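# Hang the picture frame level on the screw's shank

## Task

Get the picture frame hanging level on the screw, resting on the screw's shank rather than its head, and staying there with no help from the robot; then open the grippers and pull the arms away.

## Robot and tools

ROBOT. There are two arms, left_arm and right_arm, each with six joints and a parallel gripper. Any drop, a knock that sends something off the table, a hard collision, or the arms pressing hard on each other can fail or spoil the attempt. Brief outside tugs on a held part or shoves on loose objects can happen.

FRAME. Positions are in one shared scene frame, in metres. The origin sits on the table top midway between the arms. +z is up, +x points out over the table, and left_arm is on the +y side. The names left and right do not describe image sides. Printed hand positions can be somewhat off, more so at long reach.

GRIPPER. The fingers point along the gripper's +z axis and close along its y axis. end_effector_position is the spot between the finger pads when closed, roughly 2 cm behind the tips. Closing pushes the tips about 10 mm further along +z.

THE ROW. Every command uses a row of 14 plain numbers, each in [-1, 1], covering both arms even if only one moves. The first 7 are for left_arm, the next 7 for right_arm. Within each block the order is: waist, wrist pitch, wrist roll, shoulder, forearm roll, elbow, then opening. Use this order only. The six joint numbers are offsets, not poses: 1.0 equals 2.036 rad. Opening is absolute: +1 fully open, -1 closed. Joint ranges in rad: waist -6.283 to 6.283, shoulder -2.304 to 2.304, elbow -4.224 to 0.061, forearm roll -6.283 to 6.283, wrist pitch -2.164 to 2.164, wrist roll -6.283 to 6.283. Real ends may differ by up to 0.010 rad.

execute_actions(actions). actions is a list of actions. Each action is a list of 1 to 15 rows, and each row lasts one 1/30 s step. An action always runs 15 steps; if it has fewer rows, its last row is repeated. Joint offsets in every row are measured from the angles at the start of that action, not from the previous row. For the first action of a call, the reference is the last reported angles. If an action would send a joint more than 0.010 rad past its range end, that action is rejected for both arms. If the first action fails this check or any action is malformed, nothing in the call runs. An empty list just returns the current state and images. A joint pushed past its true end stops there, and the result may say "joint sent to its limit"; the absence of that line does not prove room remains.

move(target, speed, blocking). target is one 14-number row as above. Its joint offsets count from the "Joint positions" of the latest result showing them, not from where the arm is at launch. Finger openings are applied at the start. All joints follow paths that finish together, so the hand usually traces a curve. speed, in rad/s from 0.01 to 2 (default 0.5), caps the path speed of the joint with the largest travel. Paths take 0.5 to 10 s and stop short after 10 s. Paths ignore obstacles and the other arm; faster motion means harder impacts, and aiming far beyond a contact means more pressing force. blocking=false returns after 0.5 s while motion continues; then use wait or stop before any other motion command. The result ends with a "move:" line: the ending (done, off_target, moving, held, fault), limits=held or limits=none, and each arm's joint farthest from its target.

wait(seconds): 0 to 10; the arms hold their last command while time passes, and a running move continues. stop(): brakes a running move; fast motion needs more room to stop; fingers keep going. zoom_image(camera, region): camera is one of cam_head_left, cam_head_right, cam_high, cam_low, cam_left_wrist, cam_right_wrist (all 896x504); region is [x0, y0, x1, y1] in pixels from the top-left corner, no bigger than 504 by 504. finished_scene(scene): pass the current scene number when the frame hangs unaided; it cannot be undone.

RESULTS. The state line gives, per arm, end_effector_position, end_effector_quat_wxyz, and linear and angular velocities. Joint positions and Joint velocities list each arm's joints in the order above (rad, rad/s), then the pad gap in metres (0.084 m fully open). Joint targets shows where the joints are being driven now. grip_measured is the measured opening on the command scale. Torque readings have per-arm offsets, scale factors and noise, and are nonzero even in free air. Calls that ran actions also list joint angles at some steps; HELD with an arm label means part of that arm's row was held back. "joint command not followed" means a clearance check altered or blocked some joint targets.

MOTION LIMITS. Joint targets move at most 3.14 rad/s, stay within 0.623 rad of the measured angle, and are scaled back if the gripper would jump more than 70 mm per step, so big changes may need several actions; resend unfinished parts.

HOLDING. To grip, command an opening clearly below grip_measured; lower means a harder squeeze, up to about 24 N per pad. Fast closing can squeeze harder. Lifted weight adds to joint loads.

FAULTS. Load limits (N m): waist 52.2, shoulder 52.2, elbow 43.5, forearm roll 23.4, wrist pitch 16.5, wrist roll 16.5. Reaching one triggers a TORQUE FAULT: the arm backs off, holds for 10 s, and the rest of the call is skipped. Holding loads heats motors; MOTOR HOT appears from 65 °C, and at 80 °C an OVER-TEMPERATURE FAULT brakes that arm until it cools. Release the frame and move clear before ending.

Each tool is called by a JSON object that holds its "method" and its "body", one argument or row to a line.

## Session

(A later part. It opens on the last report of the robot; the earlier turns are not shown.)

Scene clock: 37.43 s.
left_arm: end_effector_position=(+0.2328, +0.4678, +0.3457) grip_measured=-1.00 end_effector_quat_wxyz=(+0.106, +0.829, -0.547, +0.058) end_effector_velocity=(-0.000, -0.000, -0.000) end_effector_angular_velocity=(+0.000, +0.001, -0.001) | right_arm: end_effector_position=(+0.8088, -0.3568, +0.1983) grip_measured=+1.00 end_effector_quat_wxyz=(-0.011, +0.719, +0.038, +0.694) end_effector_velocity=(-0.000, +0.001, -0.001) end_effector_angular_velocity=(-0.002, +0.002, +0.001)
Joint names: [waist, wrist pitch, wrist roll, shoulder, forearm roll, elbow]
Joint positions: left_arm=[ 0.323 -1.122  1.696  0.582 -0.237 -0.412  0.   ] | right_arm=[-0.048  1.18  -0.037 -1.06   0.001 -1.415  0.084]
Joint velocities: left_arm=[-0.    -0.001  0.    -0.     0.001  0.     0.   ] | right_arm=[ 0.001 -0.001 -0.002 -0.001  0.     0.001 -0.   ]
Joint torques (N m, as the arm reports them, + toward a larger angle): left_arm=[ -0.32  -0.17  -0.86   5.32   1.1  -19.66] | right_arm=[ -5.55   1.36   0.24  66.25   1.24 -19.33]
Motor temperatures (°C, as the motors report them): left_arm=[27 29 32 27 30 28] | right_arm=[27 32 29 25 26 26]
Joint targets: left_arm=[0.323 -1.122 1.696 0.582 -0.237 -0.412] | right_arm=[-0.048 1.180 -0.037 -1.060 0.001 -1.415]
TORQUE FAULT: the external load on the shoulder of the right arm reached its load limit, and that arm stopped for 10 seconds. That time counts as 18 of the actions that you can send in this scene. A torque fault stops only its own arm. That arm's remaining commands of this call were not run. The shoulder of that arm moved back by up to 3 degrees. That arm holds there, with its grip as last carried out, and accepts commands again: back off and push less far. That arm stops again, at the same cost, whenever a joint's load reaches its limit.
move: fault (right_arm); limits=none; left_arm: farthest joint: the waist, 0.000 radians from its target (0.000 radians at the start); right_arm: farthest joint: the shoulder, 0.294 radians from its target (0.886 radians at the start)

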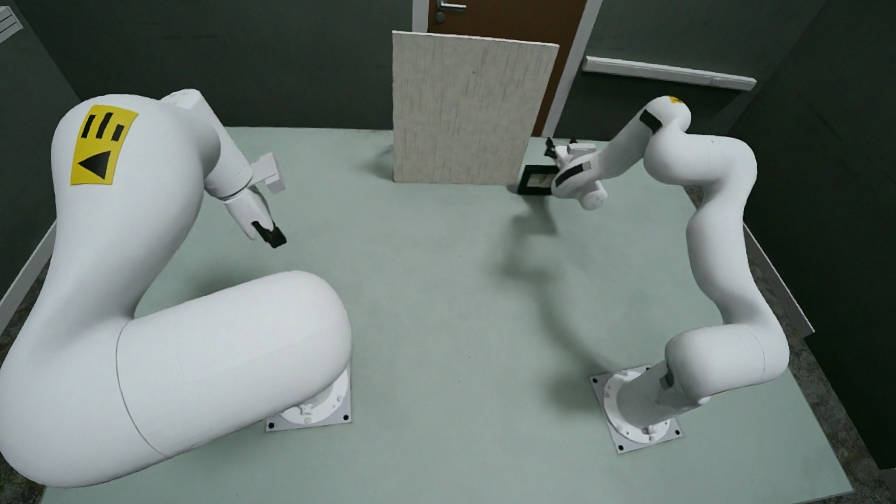

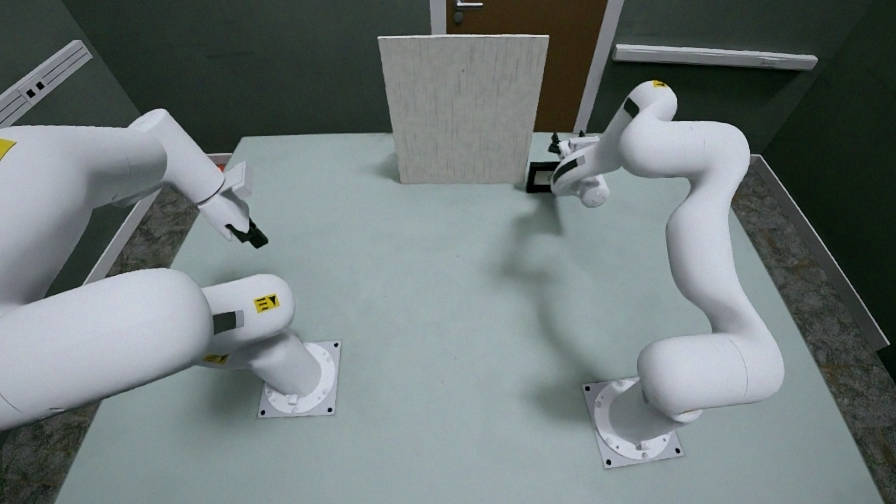

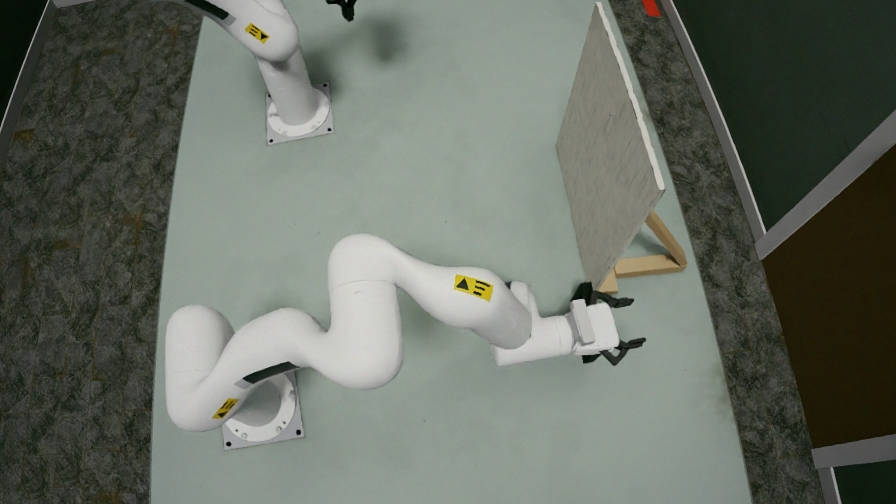

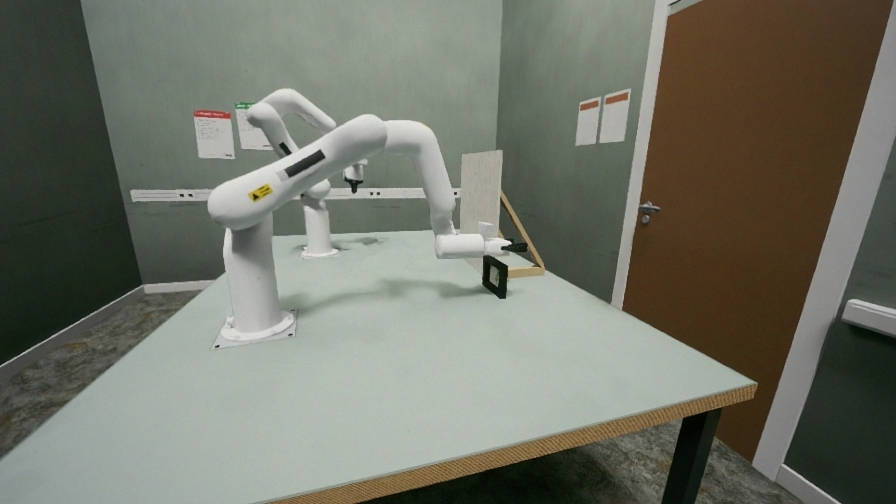

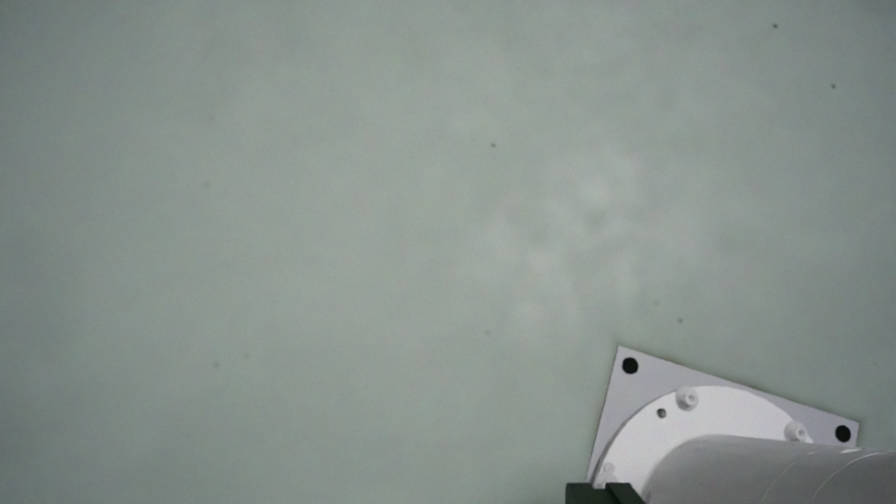

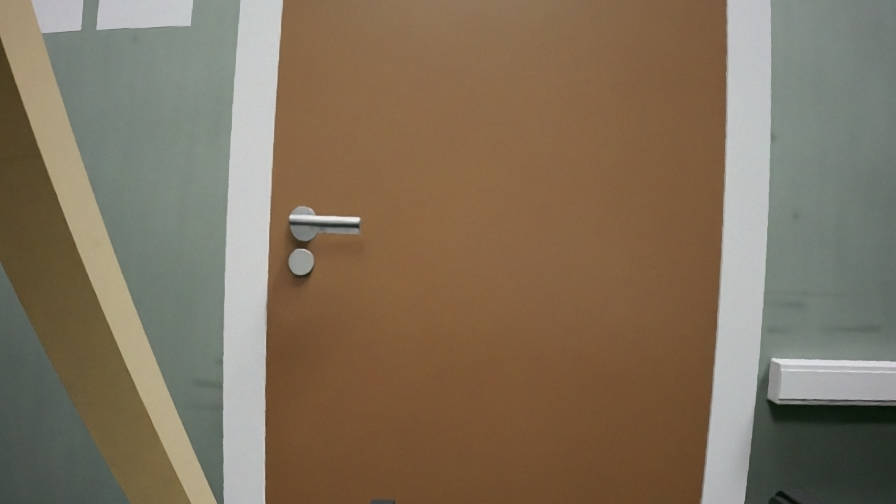

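{"method": "move", "body": {
  "target": [0,0,0,0,0,0,-1, 0,0,0,0.02,0,0,1],
  "speed": 0.2
}}

{"method": "move", "body": {
  "target": [0,0,0,0,0,0,-1, 0,0.206,0,0,0,0.195,1],
  "speed": 0.3
}}

Scene clock: 39.87 s.
left_arm: end_effector_position=(+0.2328, +0.4678, +0.3457) grip_measured=-1.00 end_effector_quat_wxyz=(+0.106, +0.829, -0.547, +0.058) end_effector_velocity=(+0.000, -0.000, -0.000) end_effector_angular_velocity=(-0.001, -0.000, +0.000) | right_arm: end_effector_position=(+0.8147, -0.3563, +0.2336) grip_measured=+1.00 end_effector_quat_wxyz=(-0.011, +0.705, +0.037, +0.708) end_effector_velocity=(-0.000, +0.000, +0.000) end_effector_angular_velocity=(-0.002, -0.001, +0.000)
Joint names: [waist, wrist pitch, wrist roll, shoulder, forearm roll, elbow]
Joint positions: left_arm=[ 0.323 -1.122  1.696  0.582 -0.237 -0.412  0.   ] | right_arm=[-0.048  1.18  -0.037 -1.02   0.001 -1.415  0.084]
Joint velocities: left_arm=[-0.001  0.     0.    -0.    -0.001  0.     0.   ] | right_arm=[ 0.001  0.001 -0.002  0.001  0.001  0.001  0.   ]
Joint torques (N m, as the arm reports them, + toward a larger angle): left_arm=[  0.95  -0.16  -0.71   5.75   1.   -19.4 ] | right_arm=[ -6.18   1.37   0.23  66.76   0.93 -20.14]
Motor temperatures (°C, as the motors report them): left_arm=[27 29 32 27 30 28] | right_arm=[27 32 29 25 26 26]
Joint targets: left_arm=[0.323 -1.122 1.696 0.582 -0.237 -0.412] | right_arm=[-0.048 1.180 -0.037 -1.020 0.001 -1.415]
move: done; limits=none; left_arm: farthest joint: the waist, 0.000 radians from its target (0.000 radians at the start); right_arm: farthest joint: the shoulder, 0.001 radians from its target (0.041 radians at the start)

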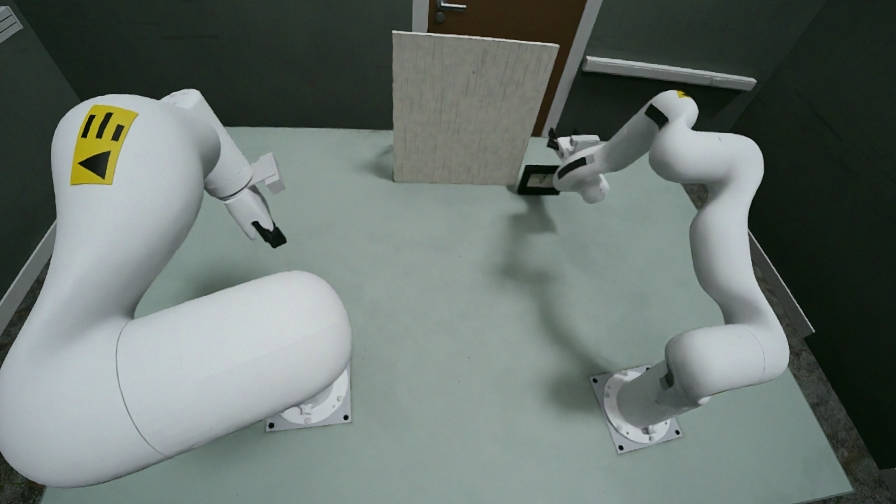

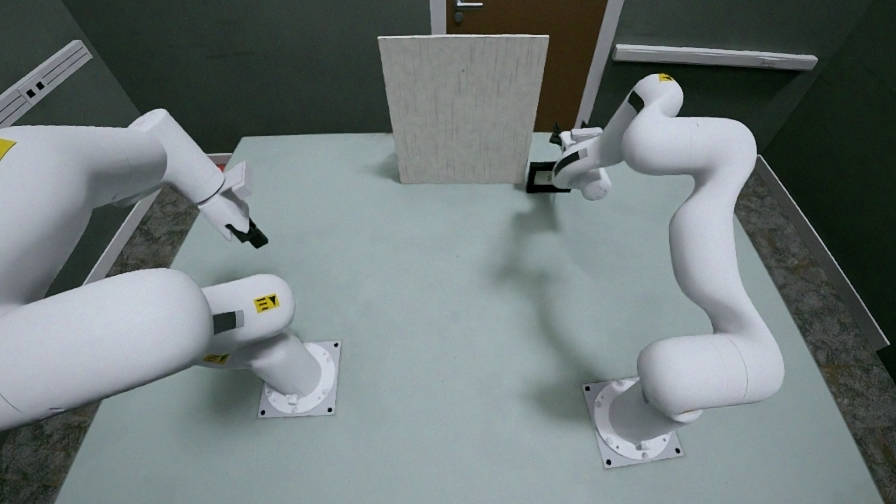

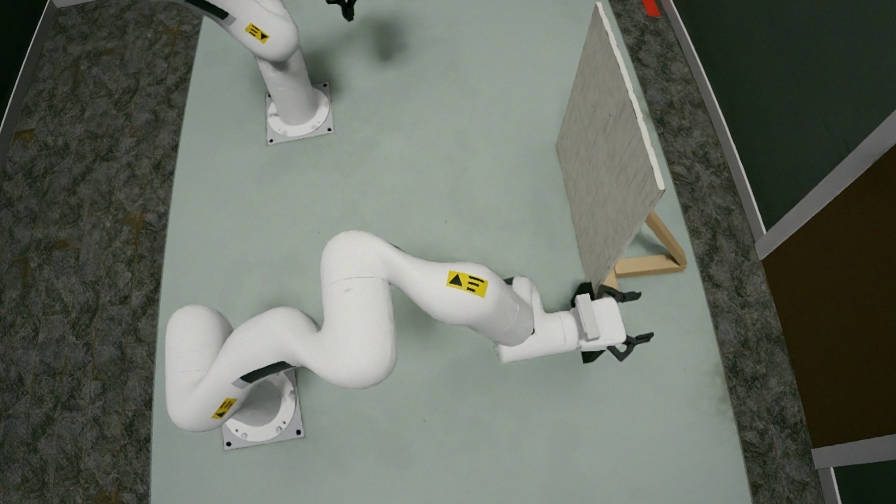

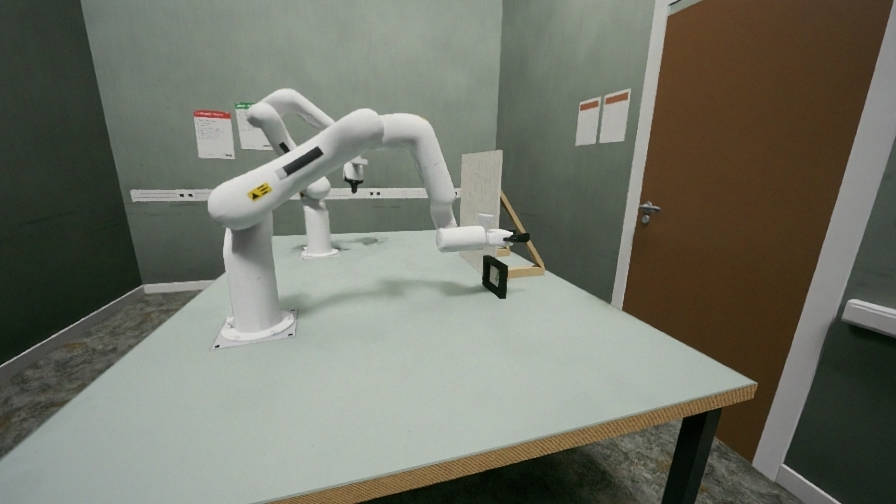

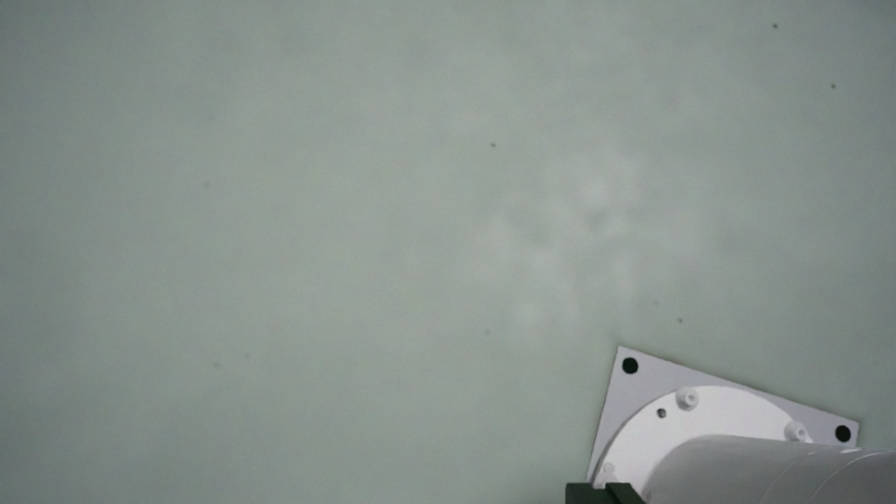

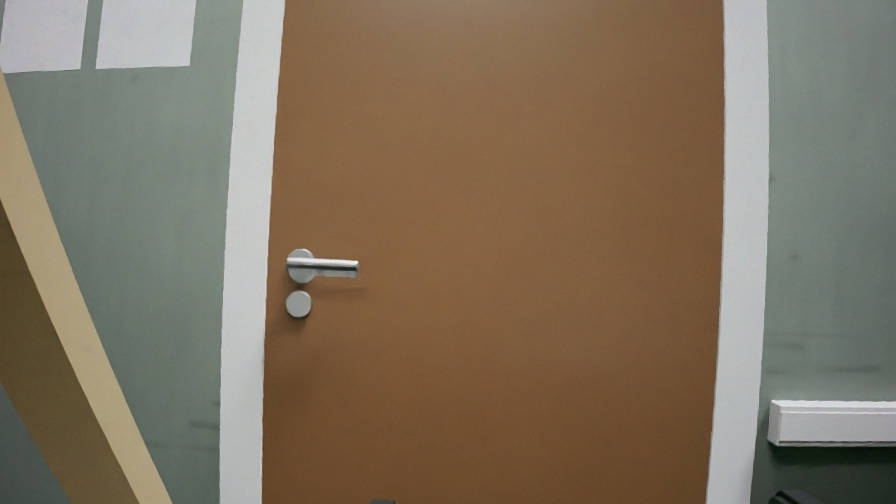

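Scene clock: 41.63 s.
left_arm: end_effector_position=(+0.2328, +0.4678, +0.3457) grip_measured=-1.00 end_effector_quat_wxyz=(+0.106, +0.829, -0.547, +0.058) end_effector_velocity=(-0.000, +0.000, -0.000) end_effector_angular_velocity=(+0.001, +0.001, -0.001) | right_arm: end_effector_position=(+0.6620, -0.3670, +0.1486) grip_measured=+1.00 end_effector_quat_wxyz=(-0.011, +0.697, +0.037, +0.717) end_effector_velocity=(-0.001, +0.001, -0.001) end_effector_angular_velocity=(-0.003, +0.002, +0.001)
Joint names: [waist, wrist pitch, wrist roll, shoulder, forearm roll, elbow]
Joint positions: left_arm=[ 0.323 -1.122  1.696  0.582 -0.237 -0.412  0.   ] | right_arm=[-0.048  1.599 -0.037 -1.02   0.001 -1.018  0.084]
Joint velocities: left_arm=[-0.     0.001 -0.    -0.001  0.002  0.     0.   ] | right_arm=[ 0.001  0.001 -0.003 -0.001  0.     0.002  0.   ]
Joint torques (N m, as the arm reports them, + toward a larger angle): left_arm=[  0.21  -0.18  -0.77   5.55   1.26 -19.44] | right_arm=[ -6.1    1.42   0.15  56.72   0.85 -12.03]
Motor temperatures (°C, as the motors report them): left_arm=[27 29 32 27 30 28] | right_arm=[27 32 29 25 26 26]
Joint targets: left_arm=[0.323 -1.122 1.696 0.582 -0.237 -0.412] | right_arm=[-0.048 1.600 -0.037 -1.020 0.001 -1.018]
move: done; limits=none; left_arm: farthest joint: the waist, 0.000 radians from its target (0.000 radians at the start); right_arm: farthest joint: the waist, 0.000 radians from its target (0.000 radians at the start)

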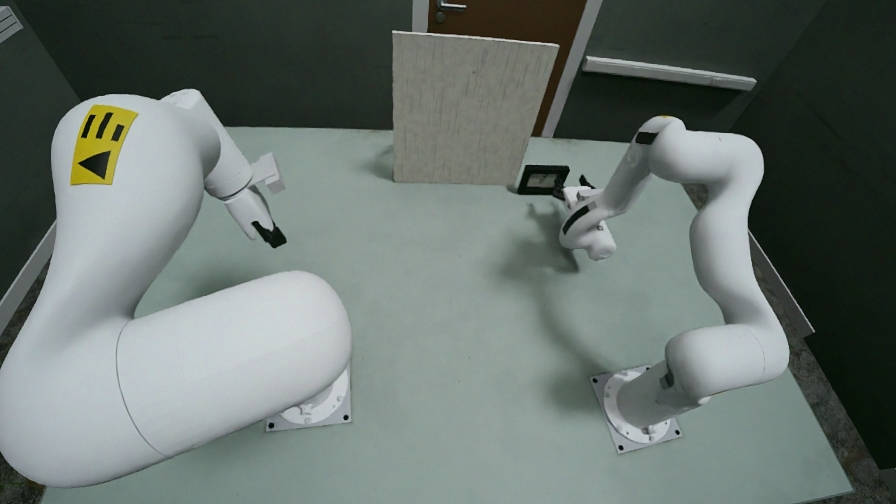

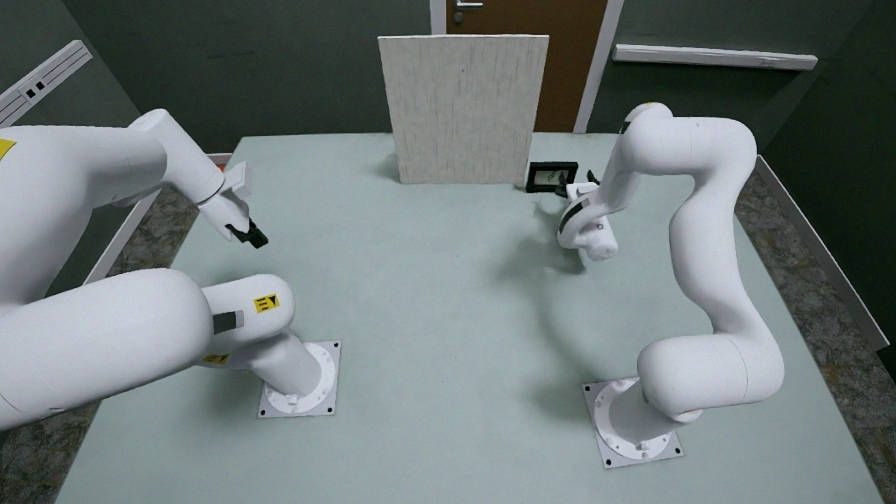

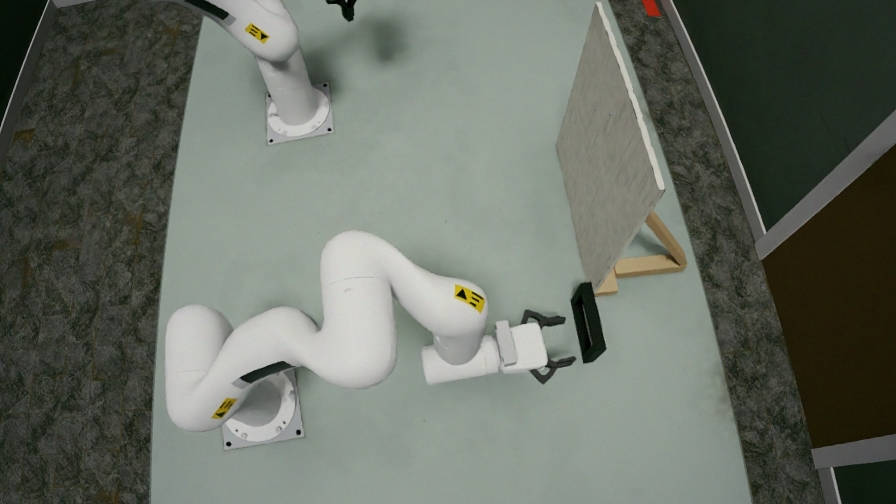

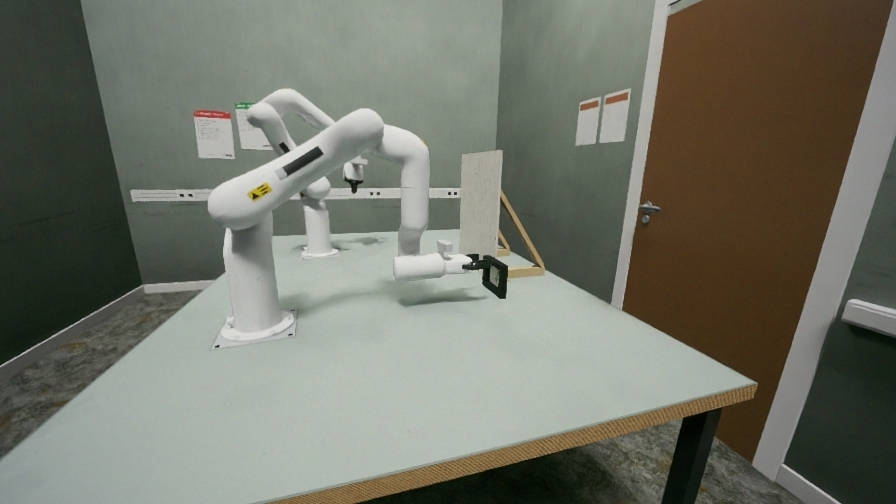

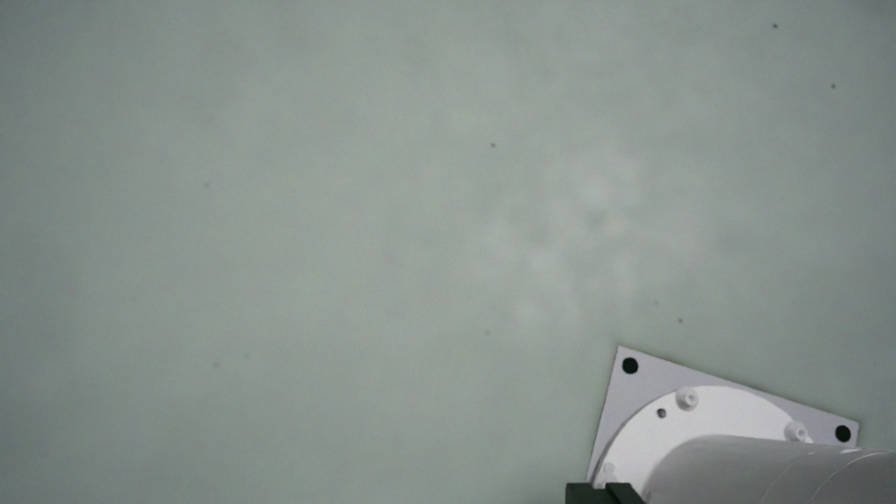

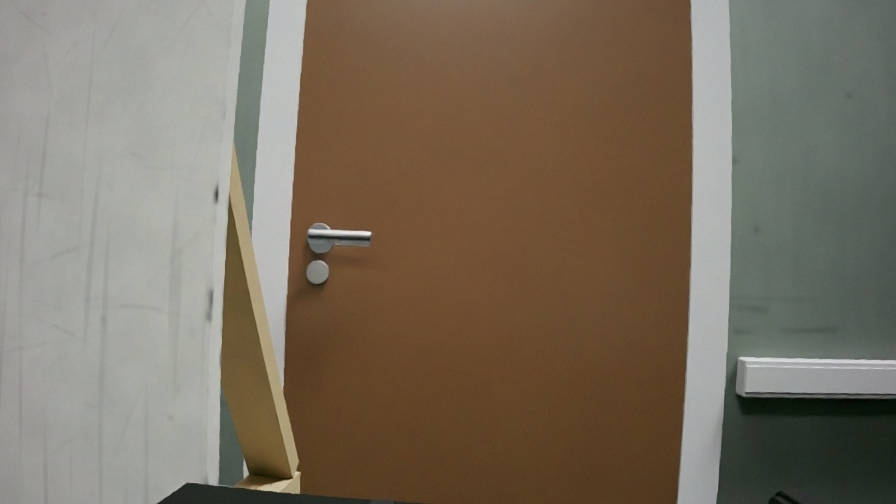

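{"method": "move", "body": {
  "target": [0,0,0,0,0,0,-1, 0,0.052,0,-0.052,0,0,1],
  "speed": 0.3
}}

Scene clock: 42.63 s.
left_arm: end_effector_position=(+0.2328, +0.4678, +0.3457) grip_measured=-1.00 end_effector_quat_wxyz=(+0.106, +0.829, -0.547, +0.058) end_effector_velocity=(-0.000, +0.000, +0.000) end_effector_angular_velocity=(+0.001, -0.000, -0.001) | right_arm: end_effector_position=(+0.6362, -0.3688, +0.0994) grip_measured=+1.00 end_effector_quat_wxyz=(-0.011, +0.696, +0.037, +0.717) end_effector_velocity=(-0.001, -0.000, -0.003) end_effector_angular_velocity=(+0.002, +0.005, -0.000)
Joint names: [waist, wrist pitch, wrist roll, shoulder, forearm roll, elbow]
Joint positions: left_arm=[ 0.323 -1.122  1.696  0.582 -0.237 -0.412  0.   ] | right_arm=[-0.048  1.705 -0.037 -1.125  0.001 -1.018  0.084]
Joint velocities: left_arm=[ 0.    -0.     0.001  0.     0.001 -0.     0.   ] | right_arm=[-0.    -0.001  0.002 -0.003 -0.     0.001 -0.   ]
Joint torques (N m, as the arm reports them, + toward a larger angle): left_arm=[ -0.16  -0.13  -0.81   5.22   1.32 -19.66] | right_arm=[-6.33  1.36  0.23 56.17  0.88 -9.89]
Motor temperatures (°C, as the motors report them): left_arm=[27 29 32 27 30 28] | right_arm=[27 32 29 25 26 26]
Joint targets: left_arm=[0.323 -1.122 1.696 0.582 -0.237 -0.412] | right_arm=[-0.048 1.705 -0.037 -1.126 0.001 -1.018]
move: done; limits=none; left_arm: farthest joint: the waist, 0.000 radians from its target (0.000 radians at the start); right_arm: farthest joint: the shoulder, 0.001 radians from its target (0.106 radians at the start)

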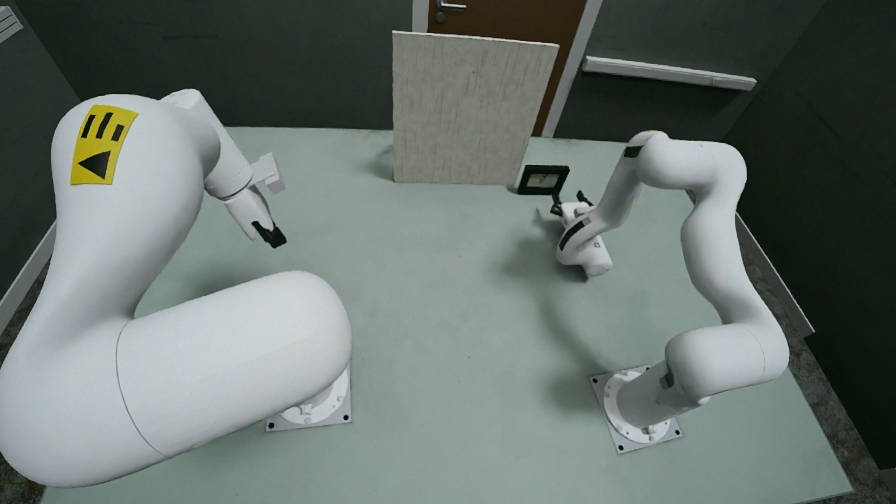

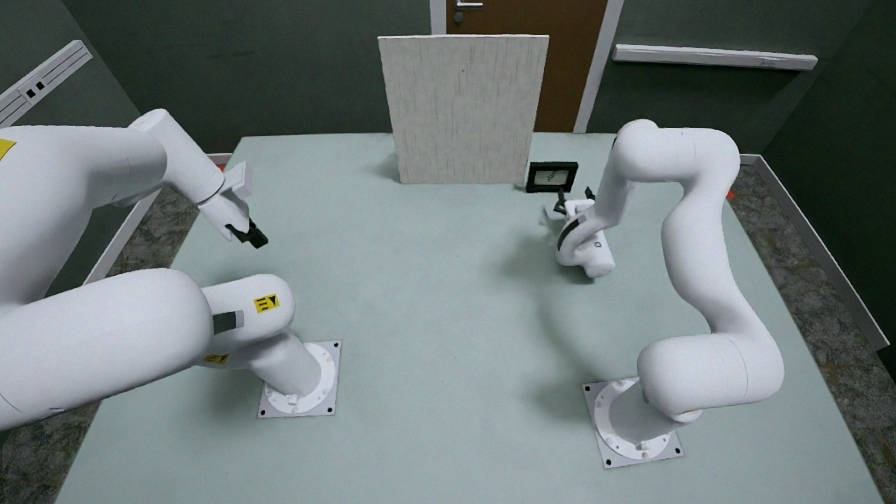

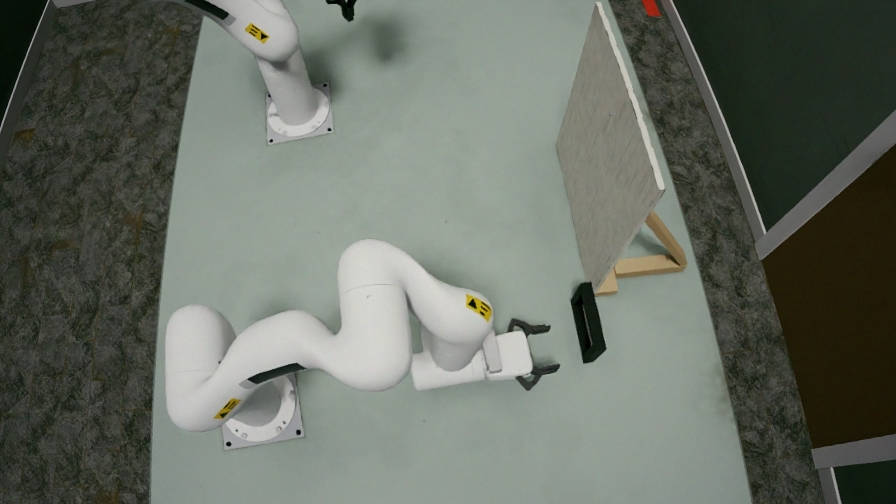

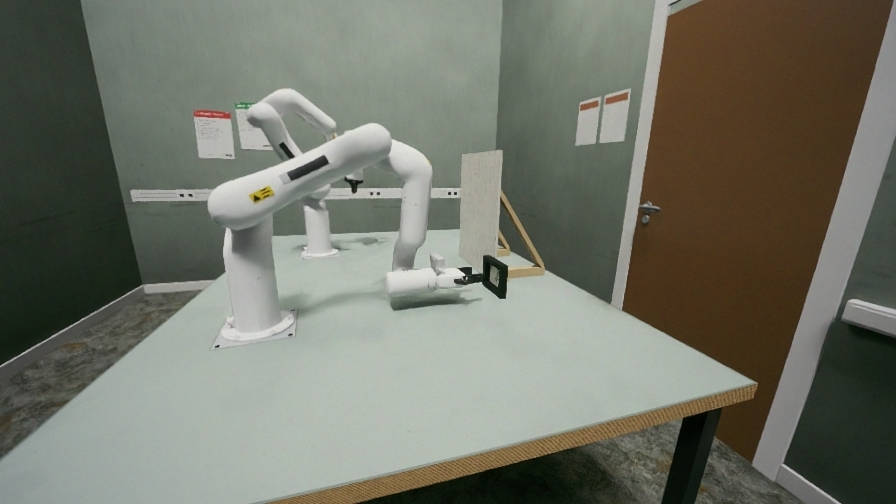

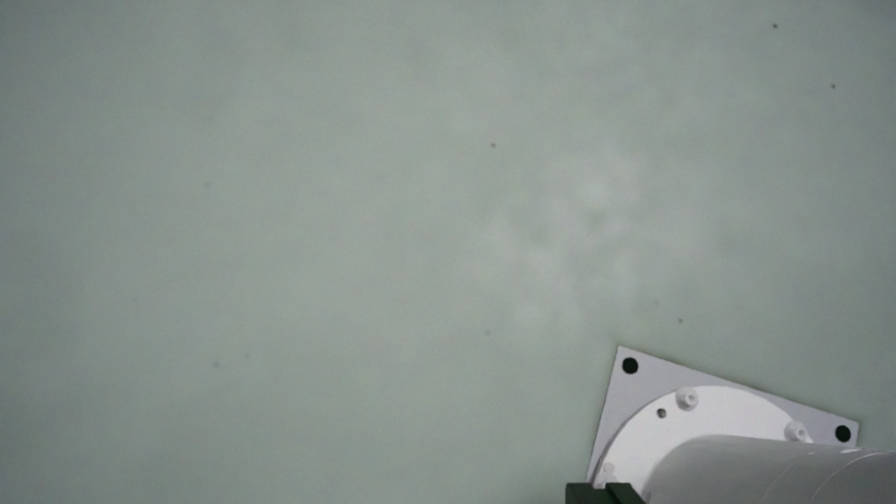

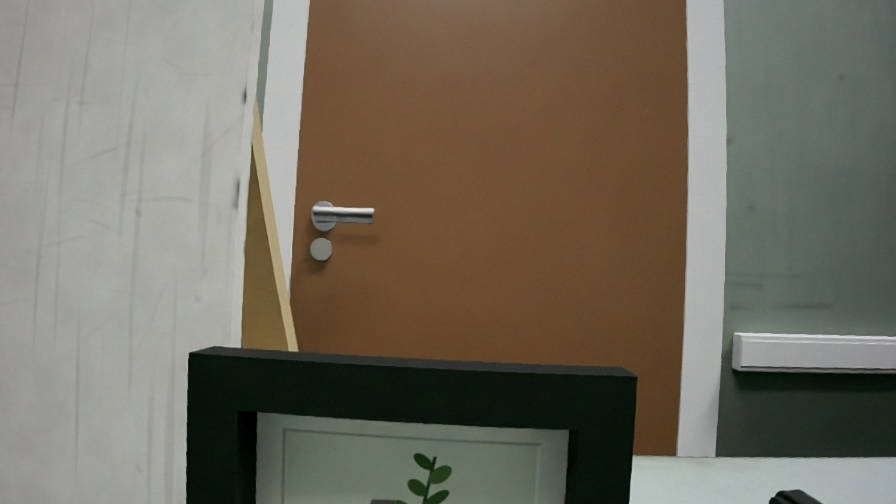

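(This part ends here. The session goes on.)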